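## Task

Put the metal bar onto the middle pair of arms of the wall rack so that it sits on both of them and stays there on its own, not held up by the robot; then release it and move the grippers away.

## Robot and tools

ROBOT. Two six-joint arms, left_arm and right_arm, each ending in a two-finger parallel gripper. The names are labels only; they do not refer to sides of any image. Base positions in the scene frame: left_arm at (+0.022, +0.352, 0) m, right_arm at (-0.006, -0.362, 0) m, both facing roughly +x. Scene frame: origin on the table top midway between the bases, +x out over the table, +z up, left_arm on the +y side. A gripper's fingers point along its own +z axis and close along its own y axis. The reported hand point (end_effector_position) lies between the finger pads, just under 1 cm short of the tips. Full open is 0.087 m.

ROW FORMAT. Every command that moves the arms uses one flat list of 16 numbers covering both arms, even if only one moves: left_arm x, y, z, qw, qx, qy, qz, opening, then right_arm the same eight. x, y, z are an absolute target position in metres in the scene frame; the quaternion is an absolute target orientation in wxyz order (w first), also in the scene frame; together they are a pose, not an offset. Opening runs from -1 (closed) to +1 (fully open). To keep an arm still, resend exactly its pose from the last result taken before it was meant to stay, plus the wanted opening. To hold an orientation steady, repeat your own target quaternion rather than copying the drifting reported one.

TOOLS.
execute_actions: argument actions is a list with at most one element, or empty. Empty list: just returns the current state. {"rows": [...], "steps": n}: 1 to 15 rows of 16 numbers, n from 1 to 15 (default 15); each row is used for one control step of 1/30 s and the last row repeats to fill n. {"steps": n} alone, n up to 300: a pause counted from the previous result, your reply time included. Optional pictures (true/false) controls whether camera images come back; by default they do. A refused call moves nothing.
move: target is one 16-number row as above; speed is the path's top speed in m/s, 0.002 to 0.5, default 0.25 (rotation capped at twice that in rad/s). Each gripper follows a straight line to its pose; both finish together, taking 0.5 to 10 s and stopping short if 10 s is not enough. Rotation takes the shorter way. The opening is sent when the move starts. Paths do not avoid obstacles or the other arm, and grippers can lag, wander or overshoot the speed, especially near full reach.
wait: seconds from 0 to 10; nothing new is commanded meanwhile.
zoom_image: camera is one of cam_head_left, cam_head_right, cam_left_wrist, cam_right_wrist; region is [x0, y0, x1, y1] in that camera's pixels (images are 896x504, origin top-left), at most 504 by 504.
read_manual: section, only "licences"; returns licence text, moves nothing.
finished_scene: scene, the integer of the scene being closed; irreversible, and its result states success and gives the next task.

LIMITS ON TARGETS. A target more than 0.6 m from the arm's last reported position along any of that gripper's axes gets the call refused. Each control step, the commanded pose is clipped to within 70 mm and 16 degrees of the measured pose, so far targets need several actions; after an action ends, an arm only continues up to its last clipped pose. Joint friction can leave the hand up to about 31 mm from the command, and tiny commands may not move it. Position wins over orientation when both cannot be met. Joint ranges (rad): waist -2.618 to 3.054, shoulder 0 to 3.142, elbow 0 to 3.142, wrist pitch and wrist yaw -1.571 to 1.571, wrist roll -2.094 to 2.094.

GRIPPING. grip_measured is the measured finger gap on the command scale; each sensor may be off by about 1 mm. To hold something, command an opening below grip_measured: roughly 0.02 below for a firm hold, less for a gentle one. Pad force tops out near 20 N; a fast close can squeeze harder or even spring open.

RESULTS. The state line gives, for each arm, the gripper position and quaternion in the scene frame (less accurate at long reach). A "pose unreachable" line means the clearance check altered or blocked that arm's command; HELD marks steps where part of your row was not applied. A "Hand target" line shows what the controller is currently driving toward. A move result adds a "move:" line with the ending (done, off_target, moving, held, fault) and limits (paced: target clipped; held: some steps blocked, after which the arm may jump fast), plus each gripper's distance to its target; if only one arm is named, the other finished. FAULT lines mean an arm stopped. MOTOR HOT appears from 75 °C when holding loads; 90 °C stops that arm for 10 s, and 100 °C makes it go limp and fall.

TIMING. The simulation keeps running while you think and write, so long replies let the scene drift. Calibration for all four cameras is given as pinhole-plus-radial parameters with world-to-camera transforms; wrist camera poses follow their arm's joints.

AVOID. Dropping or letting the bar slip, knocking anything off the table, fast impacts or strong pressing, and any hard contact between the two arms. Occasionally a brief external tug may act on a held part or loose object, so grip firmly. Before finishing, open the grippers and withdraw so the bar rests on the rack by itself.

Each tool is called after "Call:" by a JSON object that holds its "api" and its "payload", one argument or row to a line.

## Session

Call:
{"api": "execute_actions", "payload": {
  "actions": []
}}

Scene clock: 0.00 s of 4500.00 s.
left_arm: end_effector_position=(+0.4076, +0.3594, +0.3550) grip_measured=+0.988 end_effector_quat_wxyz=(+0.703, -0.003, +0.711, +0.005) | right_arm: end_effector_position=(+0.3729, -0.3078, +0.3534) grip_measured=+1.000 end_effector_quat_wxyz=(+0.697, -0.046, +0.713, +0.056)
Joint positions: left_arm=[0.015 1.057 1.04  0.006 0.014 0.003 0.087] | right_arm=[-0.008  1.052  1.043 -0.012 -0.013  0.016  0.087]
Joint velocities: left_arm=[-0.002  0.007 -0.012 -0.051  0.022  0.051  0.   ] | right_arm=[-0.007 -0.012  0.002 -0.037  0.007  0.051  0.   ]
Motor temperatures (°C, as the motors report them): left_arm=[27 32 31 32 29 30] | right_arm=[28 31 29 31 27 30]
Hand target (left_arm): +0.408, +0.359, +0.355; +0.703, -0.003, +0.711, +0.005
Hand target (right_arm): +0.373, -0.308, +0.353; +0.697, -0.046, +0.713, +0.056

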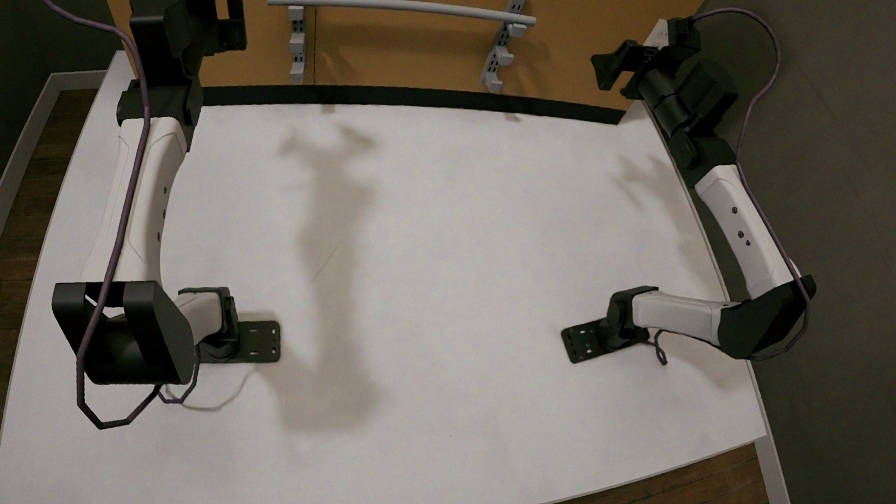

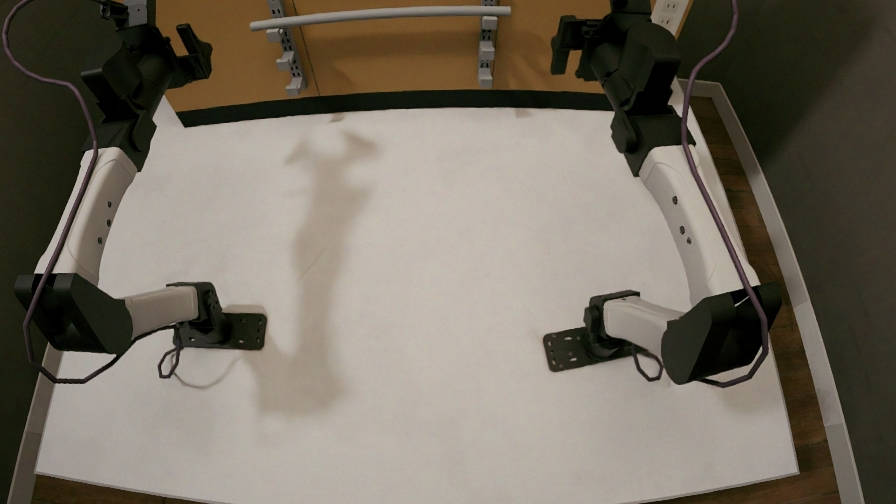

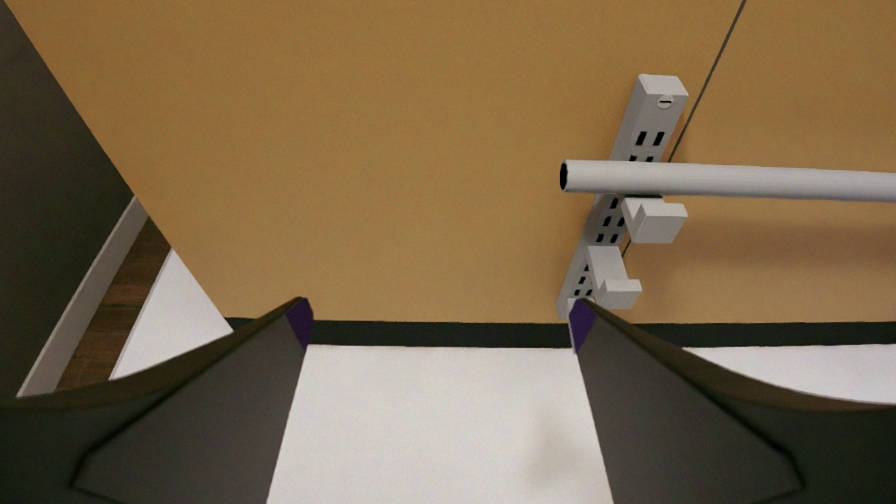

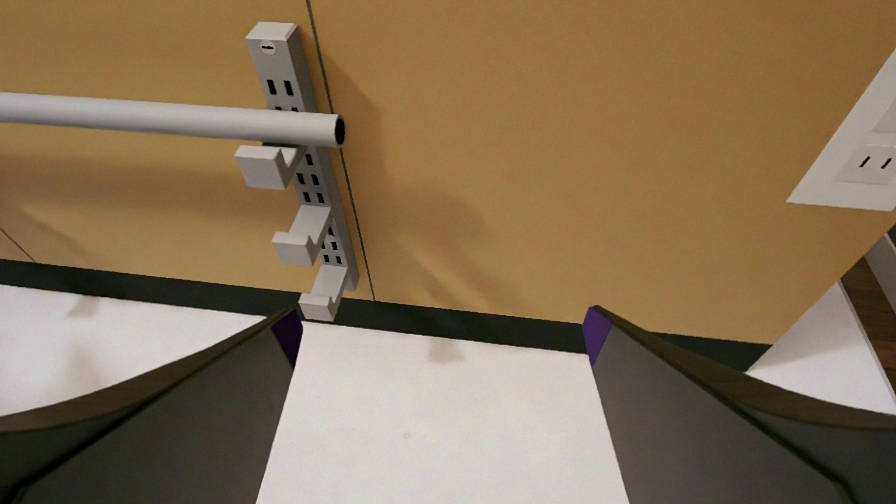

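Rack is shifted about +0.013 in y, +0.005 in x, −0.006 in z.

Call:
{"api": "move", "payload": {
  "target": [0.46,0.135,0.298,0.5,-0.5,0.5,-0.5,0.3,0.46,-0.075,0.298,0.5,0.5,0.5,0.5,0.3],
  "speed": 0.4
}}

Call:
{"api": "move", "payload": {
  "target": [0.553,0.135,0.298,0.5,-0.5,0.5,-0.5,0.3,0.543,-0.075,0.296,0.5,0.5,0.5,0.5,0.3],
  "speed": 0.1
}}

Scene clock: 6.43 s of 4500.00 s.
left_arm: end_effector_position=(+0.4610, +0.1389, +0.3021) grip_measured=+0.300 end_effector_quat_wxyz=(+0.505, -0.496, +0.499, -0.499) | right_arm: end_effector_position=(+0.4598, -0.0801, +0.2973) grip_measured=+0.300 end_effector_quat_wxyz=(+0.506, +0.491, +0.506, +0.497)
Joint positions: left_arm=[-0.59   1.494  0.945  0.561 -0.581 -1.556  0.057] | right_arm=[0.546 1.731 1.18  0.557 0.68  1.543 0.057]
Joint velocities: left_arm=[-0.007 -0.002 -0.012  0.051 -0.037  0.007 -0.   ] | right_arm=[ 0.007  0.007 -0.007  0.007  0.022  0.022  0.001]
Motor temperatures (°C, as the motors report them): left_arm=[27 32 32 34 29 30] | right_arm=[28 31 31 33 27 30]
Hand target (left_arm): +0.461, +0.135, +0.297; +0.502, -0.498, +0.501, -0.499
Hand target (right_arm): +0.461, -0.076, +0.298; +0.504, +0.495, +0.501, +0.499
Off the commanded pose (left_arm): 0.006 m, 1 deg.
Off the commanded pose (right_arm): 0.005 m, 1 deg.
After step 90, 0.73 s passed at rest.
move: done
camera_calibration (this result's frames):
cam_left_wrist: T_world_to_cam=[[-0.0136103, 0.0188732, 0.999729, -0.298388], [-0.76508, -0.643932, 0.00174057, 0.461082], [0.643791, -0.76485, 0.0232036, -0.0595181], [0, 0, 0, 1]] pos_world=[0.387021, 0.257015, 0.298886]
cam_right_wrist: T_world_to_cam=[[0.00493855, -0.000794446, -0.999987, 0.292277], [-0.764633, 0.644452, -0.00428821, 0.42589], [0.644447, 0.764645, 0.00257519, -0.0969499], [0, 0, 0, 1]] pos_world=[0.386685, -0.200101, 0.294349]

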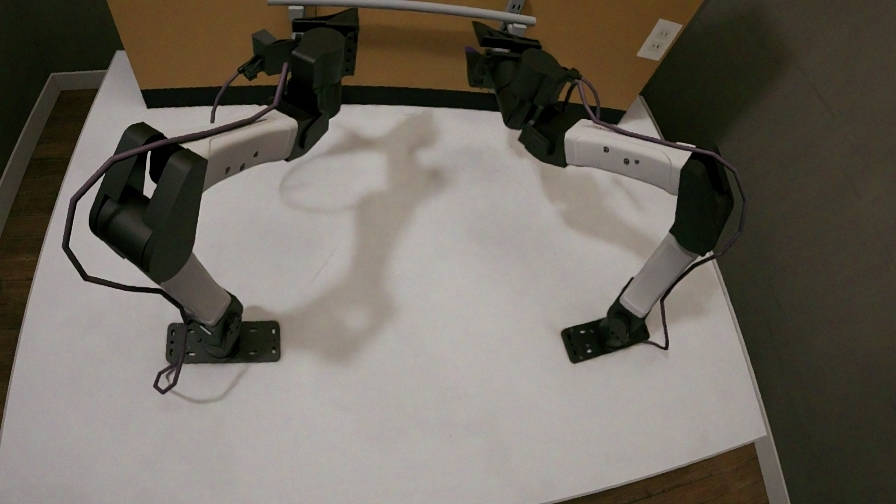

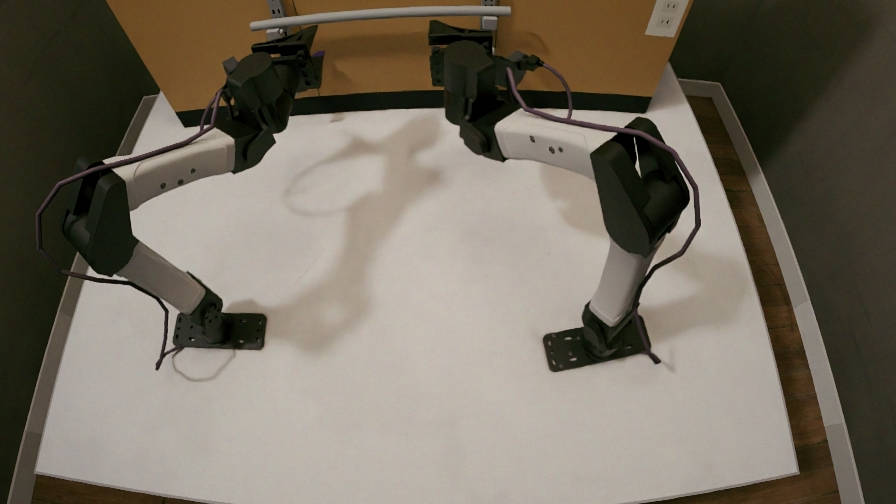

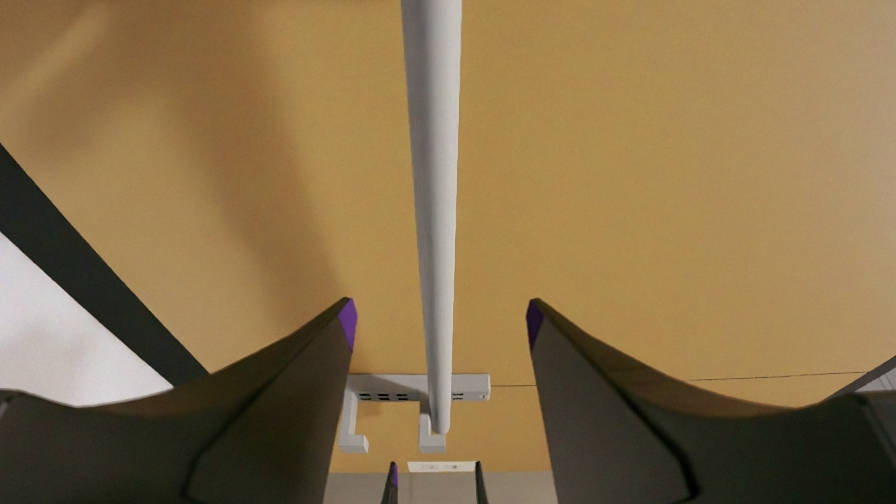

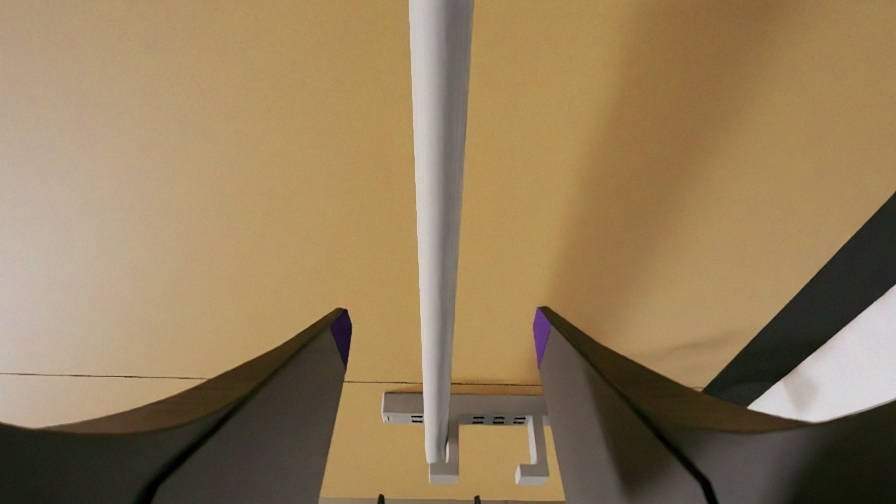

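Scene clock: 7.70 s of 4500.00 s.
left_arm: end_effector_position=(+0.5479, +0.1356, +0.2998) grip_measured=+0.300 end_effector_quat_wxyz=(+0.502, -0.498, +0.497, -0.503) | right_arm: end_effector_position=(+0.5374, -0.0772, +0.3019) grip_measured=+0.300 end_effector_quat_wxyz=(+0.505, +0.499, +0.494, +0.502)
Joint positions: left_arm=[-0.474  1.784  1.245  0.55  -0.462 -1.567  0.057] | right_arm=[0.444 1.969 1.494 0.492 0.593 1.564 0.057]
Joint velocities: left_arm=[-0.017  0.007  0.017 -0.037  0.037 -0.022 -0.   ] | right_arm=[ 0.007 -0.002  0.012 -0.022 -0.066 -0.081  0.   ]
Motor temperatures (°C, as the motors report them): left_arm=[27 32 33 34 29 30] | right_arm=[28 31 31 33 27 30]
Hand target (left_arm): +0.553, +0.137, +0.297; +0.499, -0.500, +0.500, -0.500
Hand target (right_arm): +0.543, -0.076, +0.295; +0.499, +0.501, +0.500, +0.500
Off the commanded pose (left_arm): 0.005 m, 1 deg.
Off the commanded pose (right_arm): 0.008 m, 1 deg.
move: done
camera_calibration (this result's frames):
cam_left_wrist: T_world_to_cam=[[-0.0138806, 0.0286274, 0.999494, -0.295935], [-0.767108, -0.641472, 0.00771969, 0.524392], [0.641368, -0.766612, 0.0308643, -0.118638], [0, 0, 0, 1]] pos_world=[0.474248, 0.253905, 0.295398]
cam_right_wrist: T_world_to_cam=[[0.0139925, 0.0257428, -0.999571, 0.293552], [-0.755348, 0.655294, 0.00630255, 0.475997], [0.655174, 0.754936, 0.028614, -0.163618], [0, 0, 0, 1]] pos_world=[0.462634, -0.195954, 0.295108]

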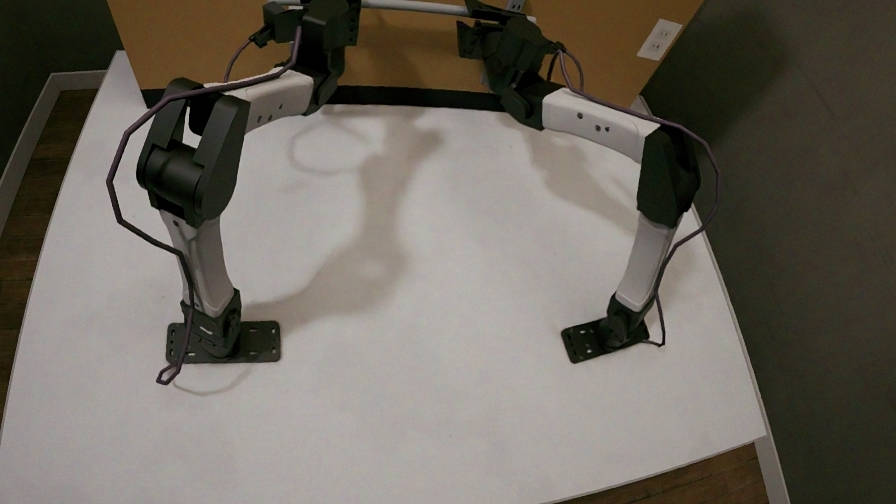

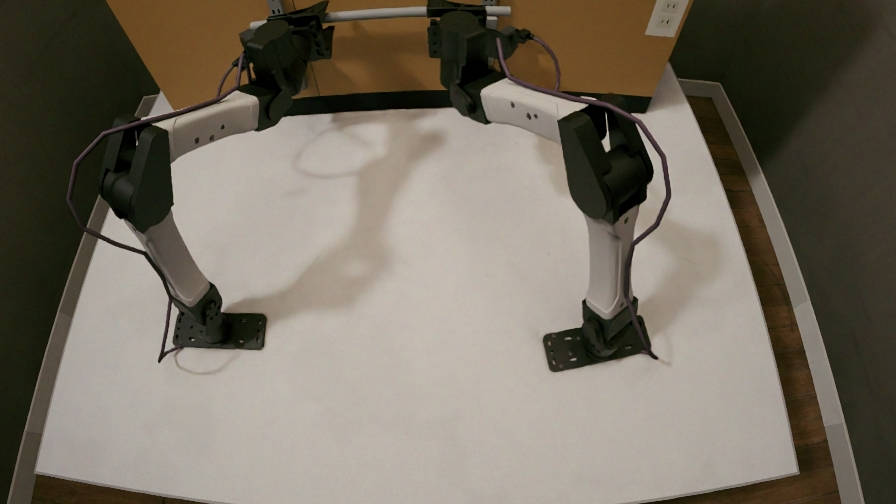

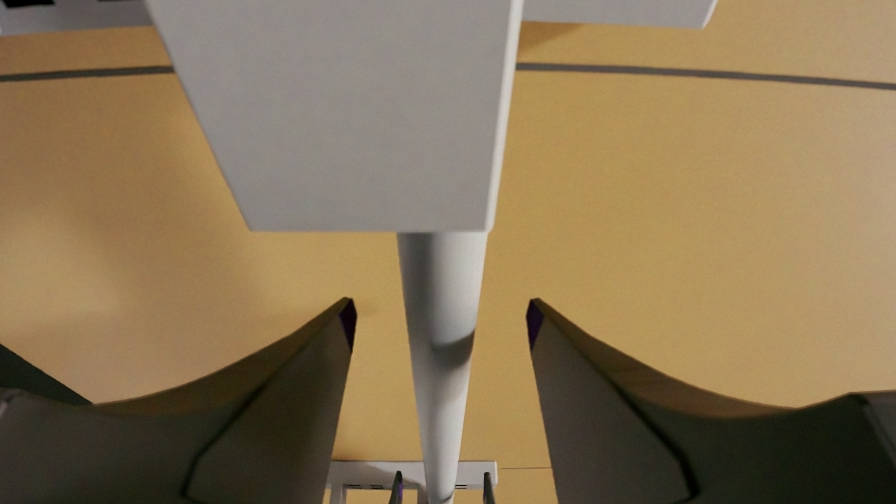

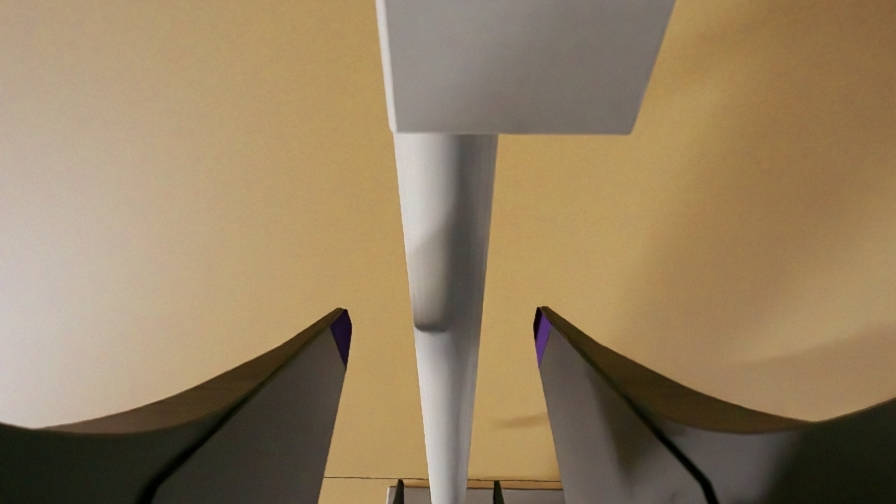

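Call:
{"api": "move", "payload": {
  "target": [0.555,0.135,0.298,0.5,-0.5,0.5,-0.5,0.0,0.55,-0.075,0.297,0.5,0.5,0.5,0.5,0.0],
  "speed": 0.05
}}

Call:
{"api": "move", "payload": {
  "target": [0.555,0.135,0.298,0.5,-0.5,0.5,-0.5,-0.66,0.55,-0.075,0.297,0.5,0.5,0.5,0.5,-0.64]
}}

Call:
{"api": "move", "payload": {
  "target": [0.548,0.135,0.342,0.5,-0.5,0.5,-0.5,-0.66,0.543,-0.075,0.342,0.5,0.5,0.5,0.5,-0.64],
  "speed": 0.07
}}

Scene clock: 12.70 s of 4500.00 s.
left_arm: end_effector_position=(+0.5494, +0.1345, +0.3021) grip_measured=+0.000 end_effector_quat_wxyz=(+0.502, -0.497, +0.497, -0.504) | right_arm: end_effector_position=(+0.5433, -0.0751, +0.3038) grip_measured=+0.001 end_effector_quat_wxyz=(+0.504, +0.498, +0.495, +0.503)
Joint positions: left_arm=[-0.474  1.789  1.258  0.546 -0.461 -1.567  0.044] | right_arm=[0.439 1.989 1.53  0.476 0.584 1.565 0.044]
Joint velocities: left_arm=[-0.002 -0.012  0.012 -0.037  0.007 -0.022 -0.001] | right_arm=[-0.012  0.002 -0.007  0.022 -0.051 -0.022 -0.   ]
Motor temperatures (°C, as the motors report them): left_arm=[27 33 34 35 29 30] | right_arm=[28 32 33 34 27 30]
Hand target (left_arm): +0.555, +0.135, +0.298; +0.500, -0.500, +0.500, -0.500
Hand target (right_arm): +0.549, -0.075, +0.297; +0.500, +0.500, +0.500, +0.500
Off the commanded pose (left_arm): 0.007 m, 1 deg.
Off the commanded pose (right_arm): 0.010 m, 1 deg.
After step 90, 1.13 s passed at rest.
move: done
camera_calibration (this result's frames):
cam_left_wrist: T_world_to_cam=[[-0.0165732, 0.0303758, 0.999401, -0.296947], [-0.768108, -0.640285, 0.00672324, 0.525577], [0.640106, -0.767537, 0.0339435, -0.120663], [0, 0, 0, 1]] pos_world=[0.476015, 0.252926, 0.297332]
cam_right_wrist: T_world_to_cam=[[0.0142962, 0.0266463, -0.999543, 0.295263], [-0.757851, 0.652395, 0.00655248, 0.480184], [0.652271, 0.757411, 0.0295207, -0.167585], [0, 0, 0, 1]] pos_world=[0.468998, -0.194207, 0.296929]

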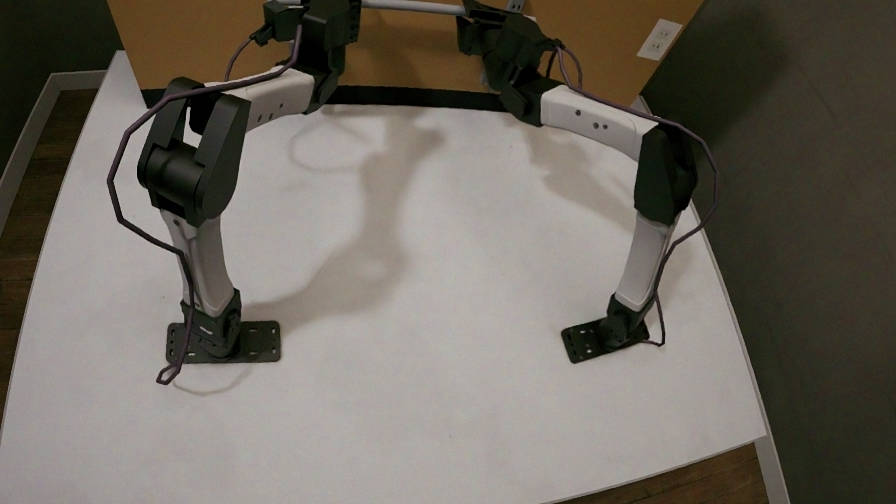

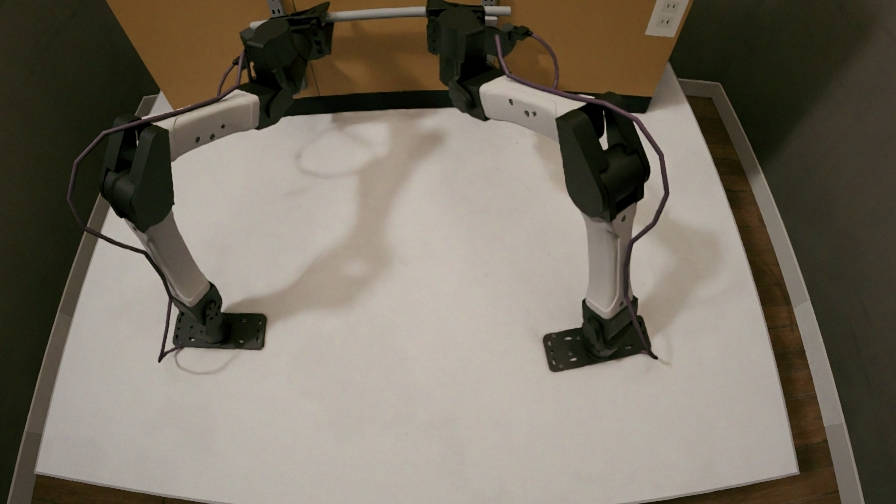

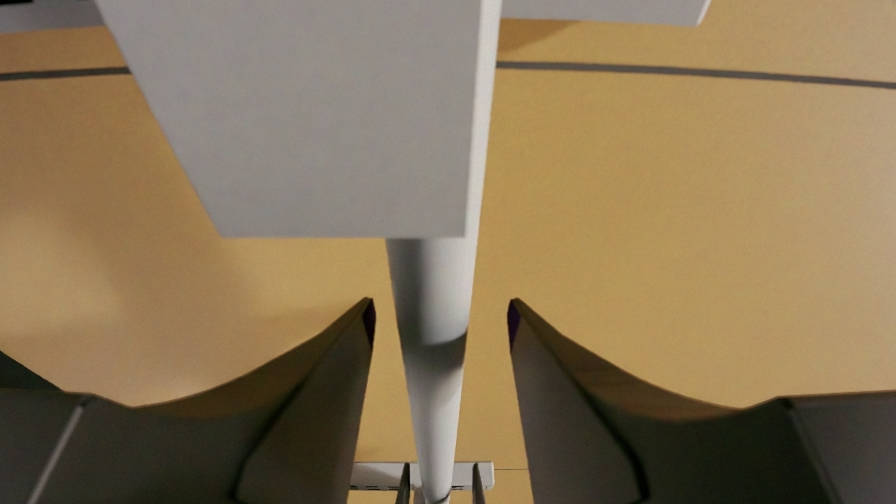

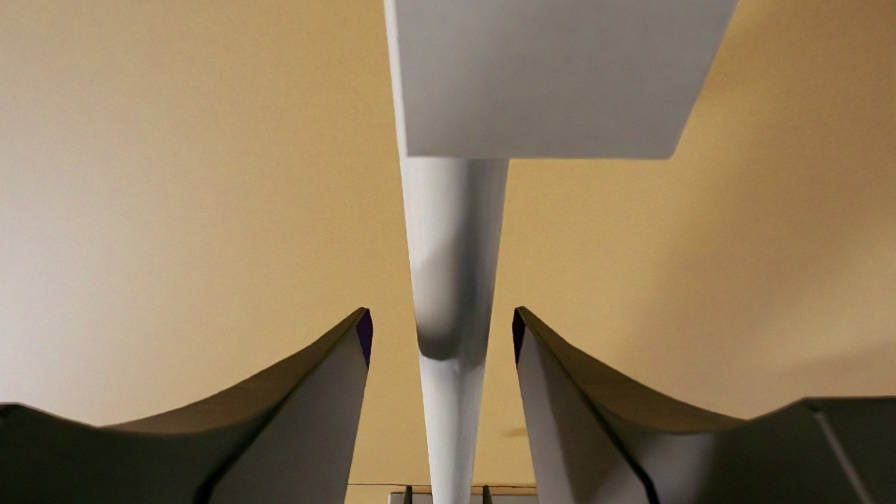

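Scene clock: 13.40 s of 4500.00 s.
left_arm: end_effector_position=(+0.5494, +0.1345, +0.3001) grip_measured=-0.574 end_effector_quat_wxyz=(+0.501, -0.498, +0.499, -0.502) | right_arm: end_effector_position=(+0.5433, -0.0751, +0.3017) grip_measured=-0.554 end_effector_quat_wxyz=(+0.502, +0.500, +0.497, +0.501)
Joint positions: left_arm=[-0.474  1.789  1.258  0.538 -0.461 -1.568  0.019] | right_arm=[0.439 1.989 1.53  0.467 0.584 1.569 0.02 ]
Joint velocities: left_arm=[-0.012 -0.017  0.012  0.095 -0.022  0.037  0.001] | right_arm=[-0.012 -0.002  0.002 -0.037 -0.051 -0.037 -0.001]
Motor temperatures (°C, as the motors report them): left_arm=[27 33 34 35 29 30] | right_arm=[28 32 33 34 27 30]
Hand target (left_arm): +0.555, +0.135, +0.298; +0.500, -0.500, +0.500, -0.500
Hand target (right_arm): +0.550, -0.075, +0.297; +0.500, +0.500, +0.500, +0.500
Off the commanded pose (left_arm): 0.006 m, 0 deg.
Off the commanded pose (right_arm): 0.008 m, 0 deg.
move: done
camera_calibration (this result's frames):
cam_left_wrist: T_world_to_cam=[[-0.00940582, 0.0275656, 0.999576, -0.298592], [-0.768051, -0.640304, 0.0104307, 0.524456], [0.64032, -0.767627, 0.0271944, -0.118693], [0, 0, 0, 1]] pos_world=[0.476002, 0.25293, 0.296223]
cam_right_wrist: T_world_to_cam=[[0.00665756, 0.0254403, -0.999654, 0.297288], [-0.757808, 0.652376, 0.0115555, 0.478669], [0.652444, 0.757469, 0.0236221, -0.165857], [0, 0, 0, 1]] pos_world=[0.468973, -0.194204, 0.295571]

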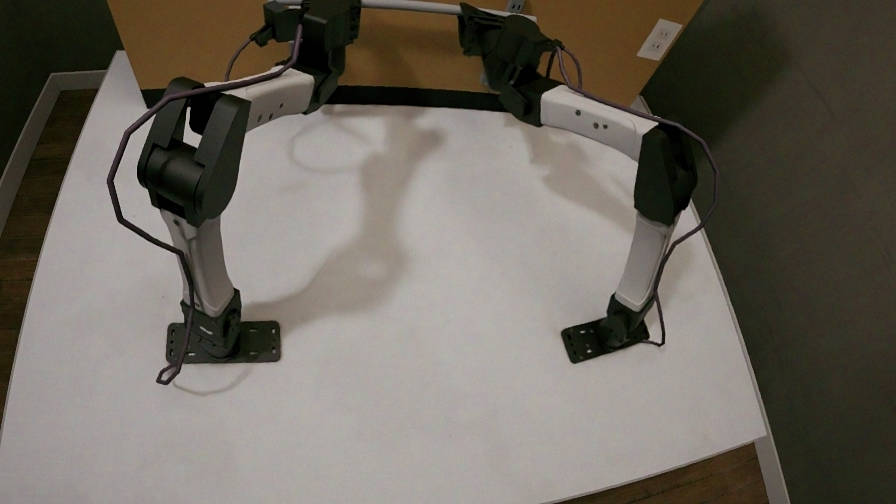

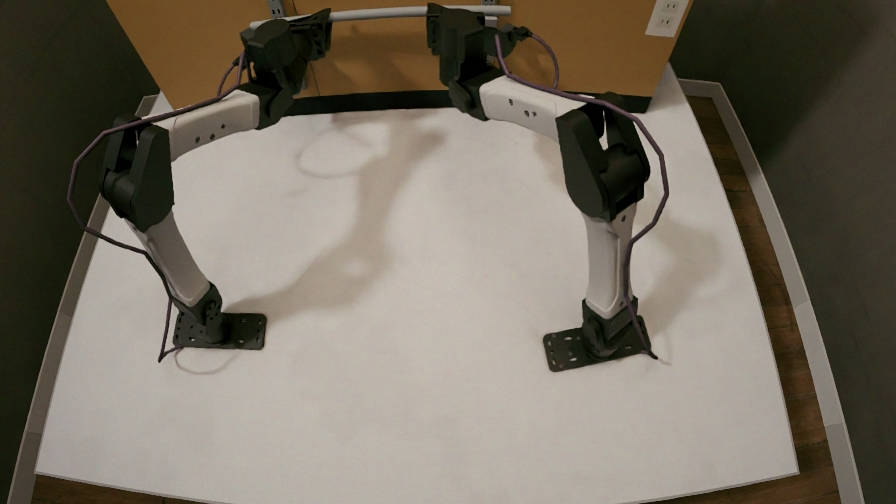

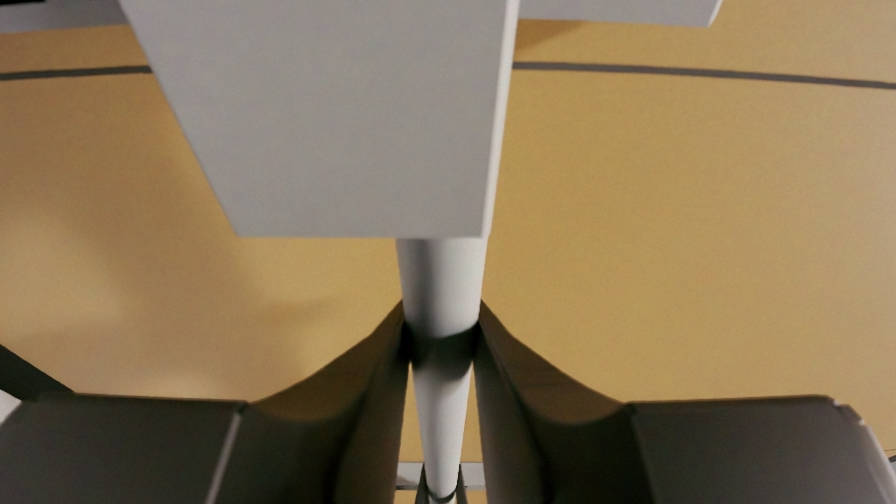

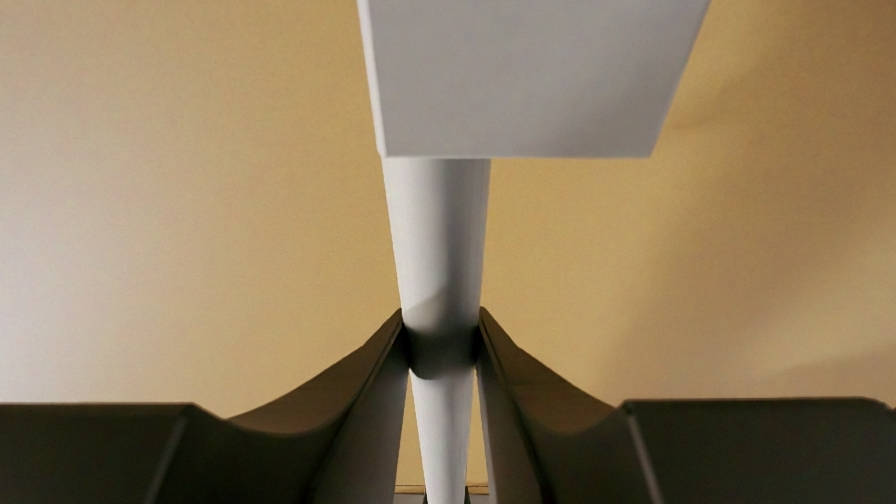

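Scene clock: 14.50 s of 4500.00 s.
left_arm: end_effector_position=(+0.5502, +0.1354, +0.3279) grip_measured=-0.574 end_effector_quat_wxyz=(+0.497, -0.505, +0.506, -0.492) | right_arm: end_effector_position=(+0.5449, -0.0743, +0.3294) grip_measured=-0.554 end_effector_quat_wxyz=(+0.498, +0.505, +0.503, +0.495)
Joint positions: left_arm=[-0.474  1.762  1.368  0.37  -0.467 -1.576  0.019] | right_arm=[0.439 1.976 1.646 0.313 0.586 1.579 0.02 ]
Joint velocities: left_arm=[-0.002 -0.022  0.002 -0.037 -0.051 -0.007 -0.   ] | right_arm=[-0.002  0.002 -0.007  0.022 -0.007  0.007 -0.001]
Motor temperatures (°C, as the motors report them): left_arm=[27 33 34 35 29 30] | right_arm=[28 33 33 34 27 30]
Hand target (left_arm): +0.548, +0.135, +0.342; +0.500, -0.500, +0.500, -0.500
Hand target (right_arm): +0.543, -0.075, +0.342; +0.500, +0.500, +0.500, +0.500
Off the commanded pose (left_arm): 0.014 m, 1 deg.
Off the commanded pose (right_arm): 0.013 m, 1 deg.
move: off_target (left_arm, right_arm)
camera_calibration (this result's frames):
cam_left_wrist: T_world_to_cam=[[0.0180242, 0.0221445, 0.999592, -0.340723], [-0.763059, -0.64572, 0.0280641, 0.517587], [0.646078, -0.763253, 0.00525901, -0.115787], [0, 0, 0, 1]] pos_world=[0.475898, 0.253386, 0.326667]
cam_right_wrist: T_world_to_cam=[[-0.0146308, 0.0217232, -0.999657, 0.336267], [-0.75664, 0.653343, 0.0252716, 0.473941], [0.653668, 0.75675, 0.00687772, -0.163361], [0, 0, 0, 1]] pos_world=[0.470307, -0.193328, 0.325298]

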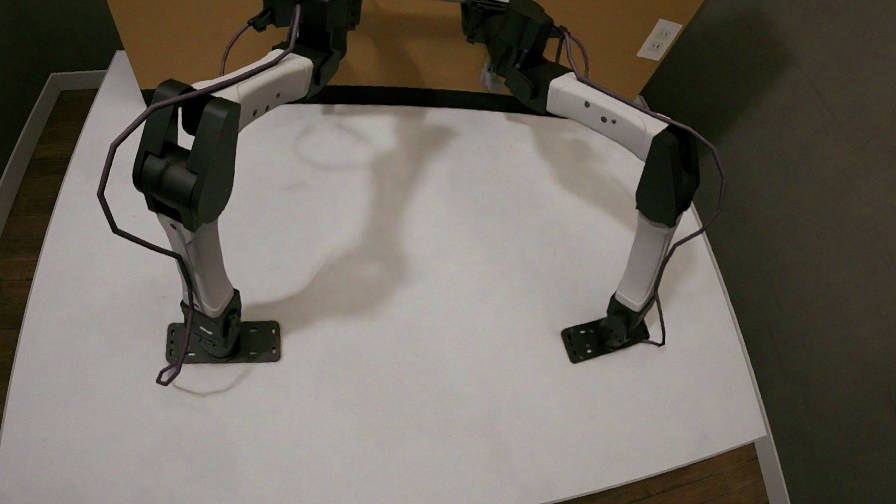

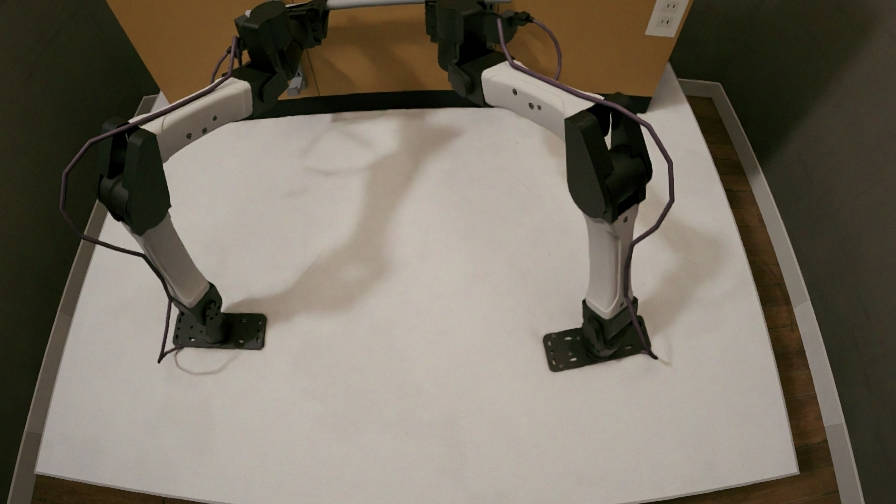

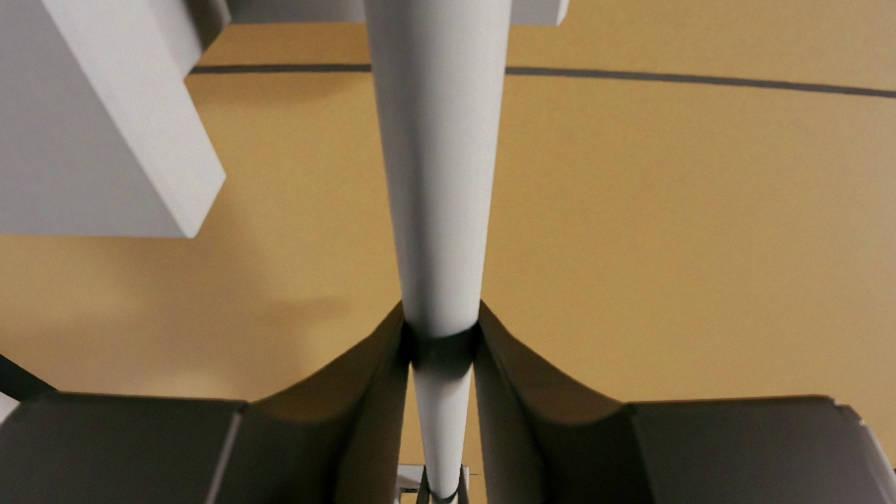

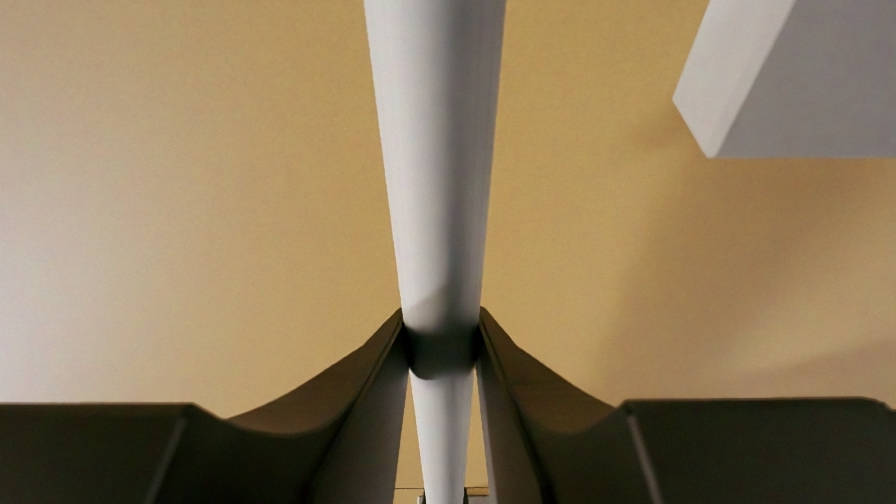

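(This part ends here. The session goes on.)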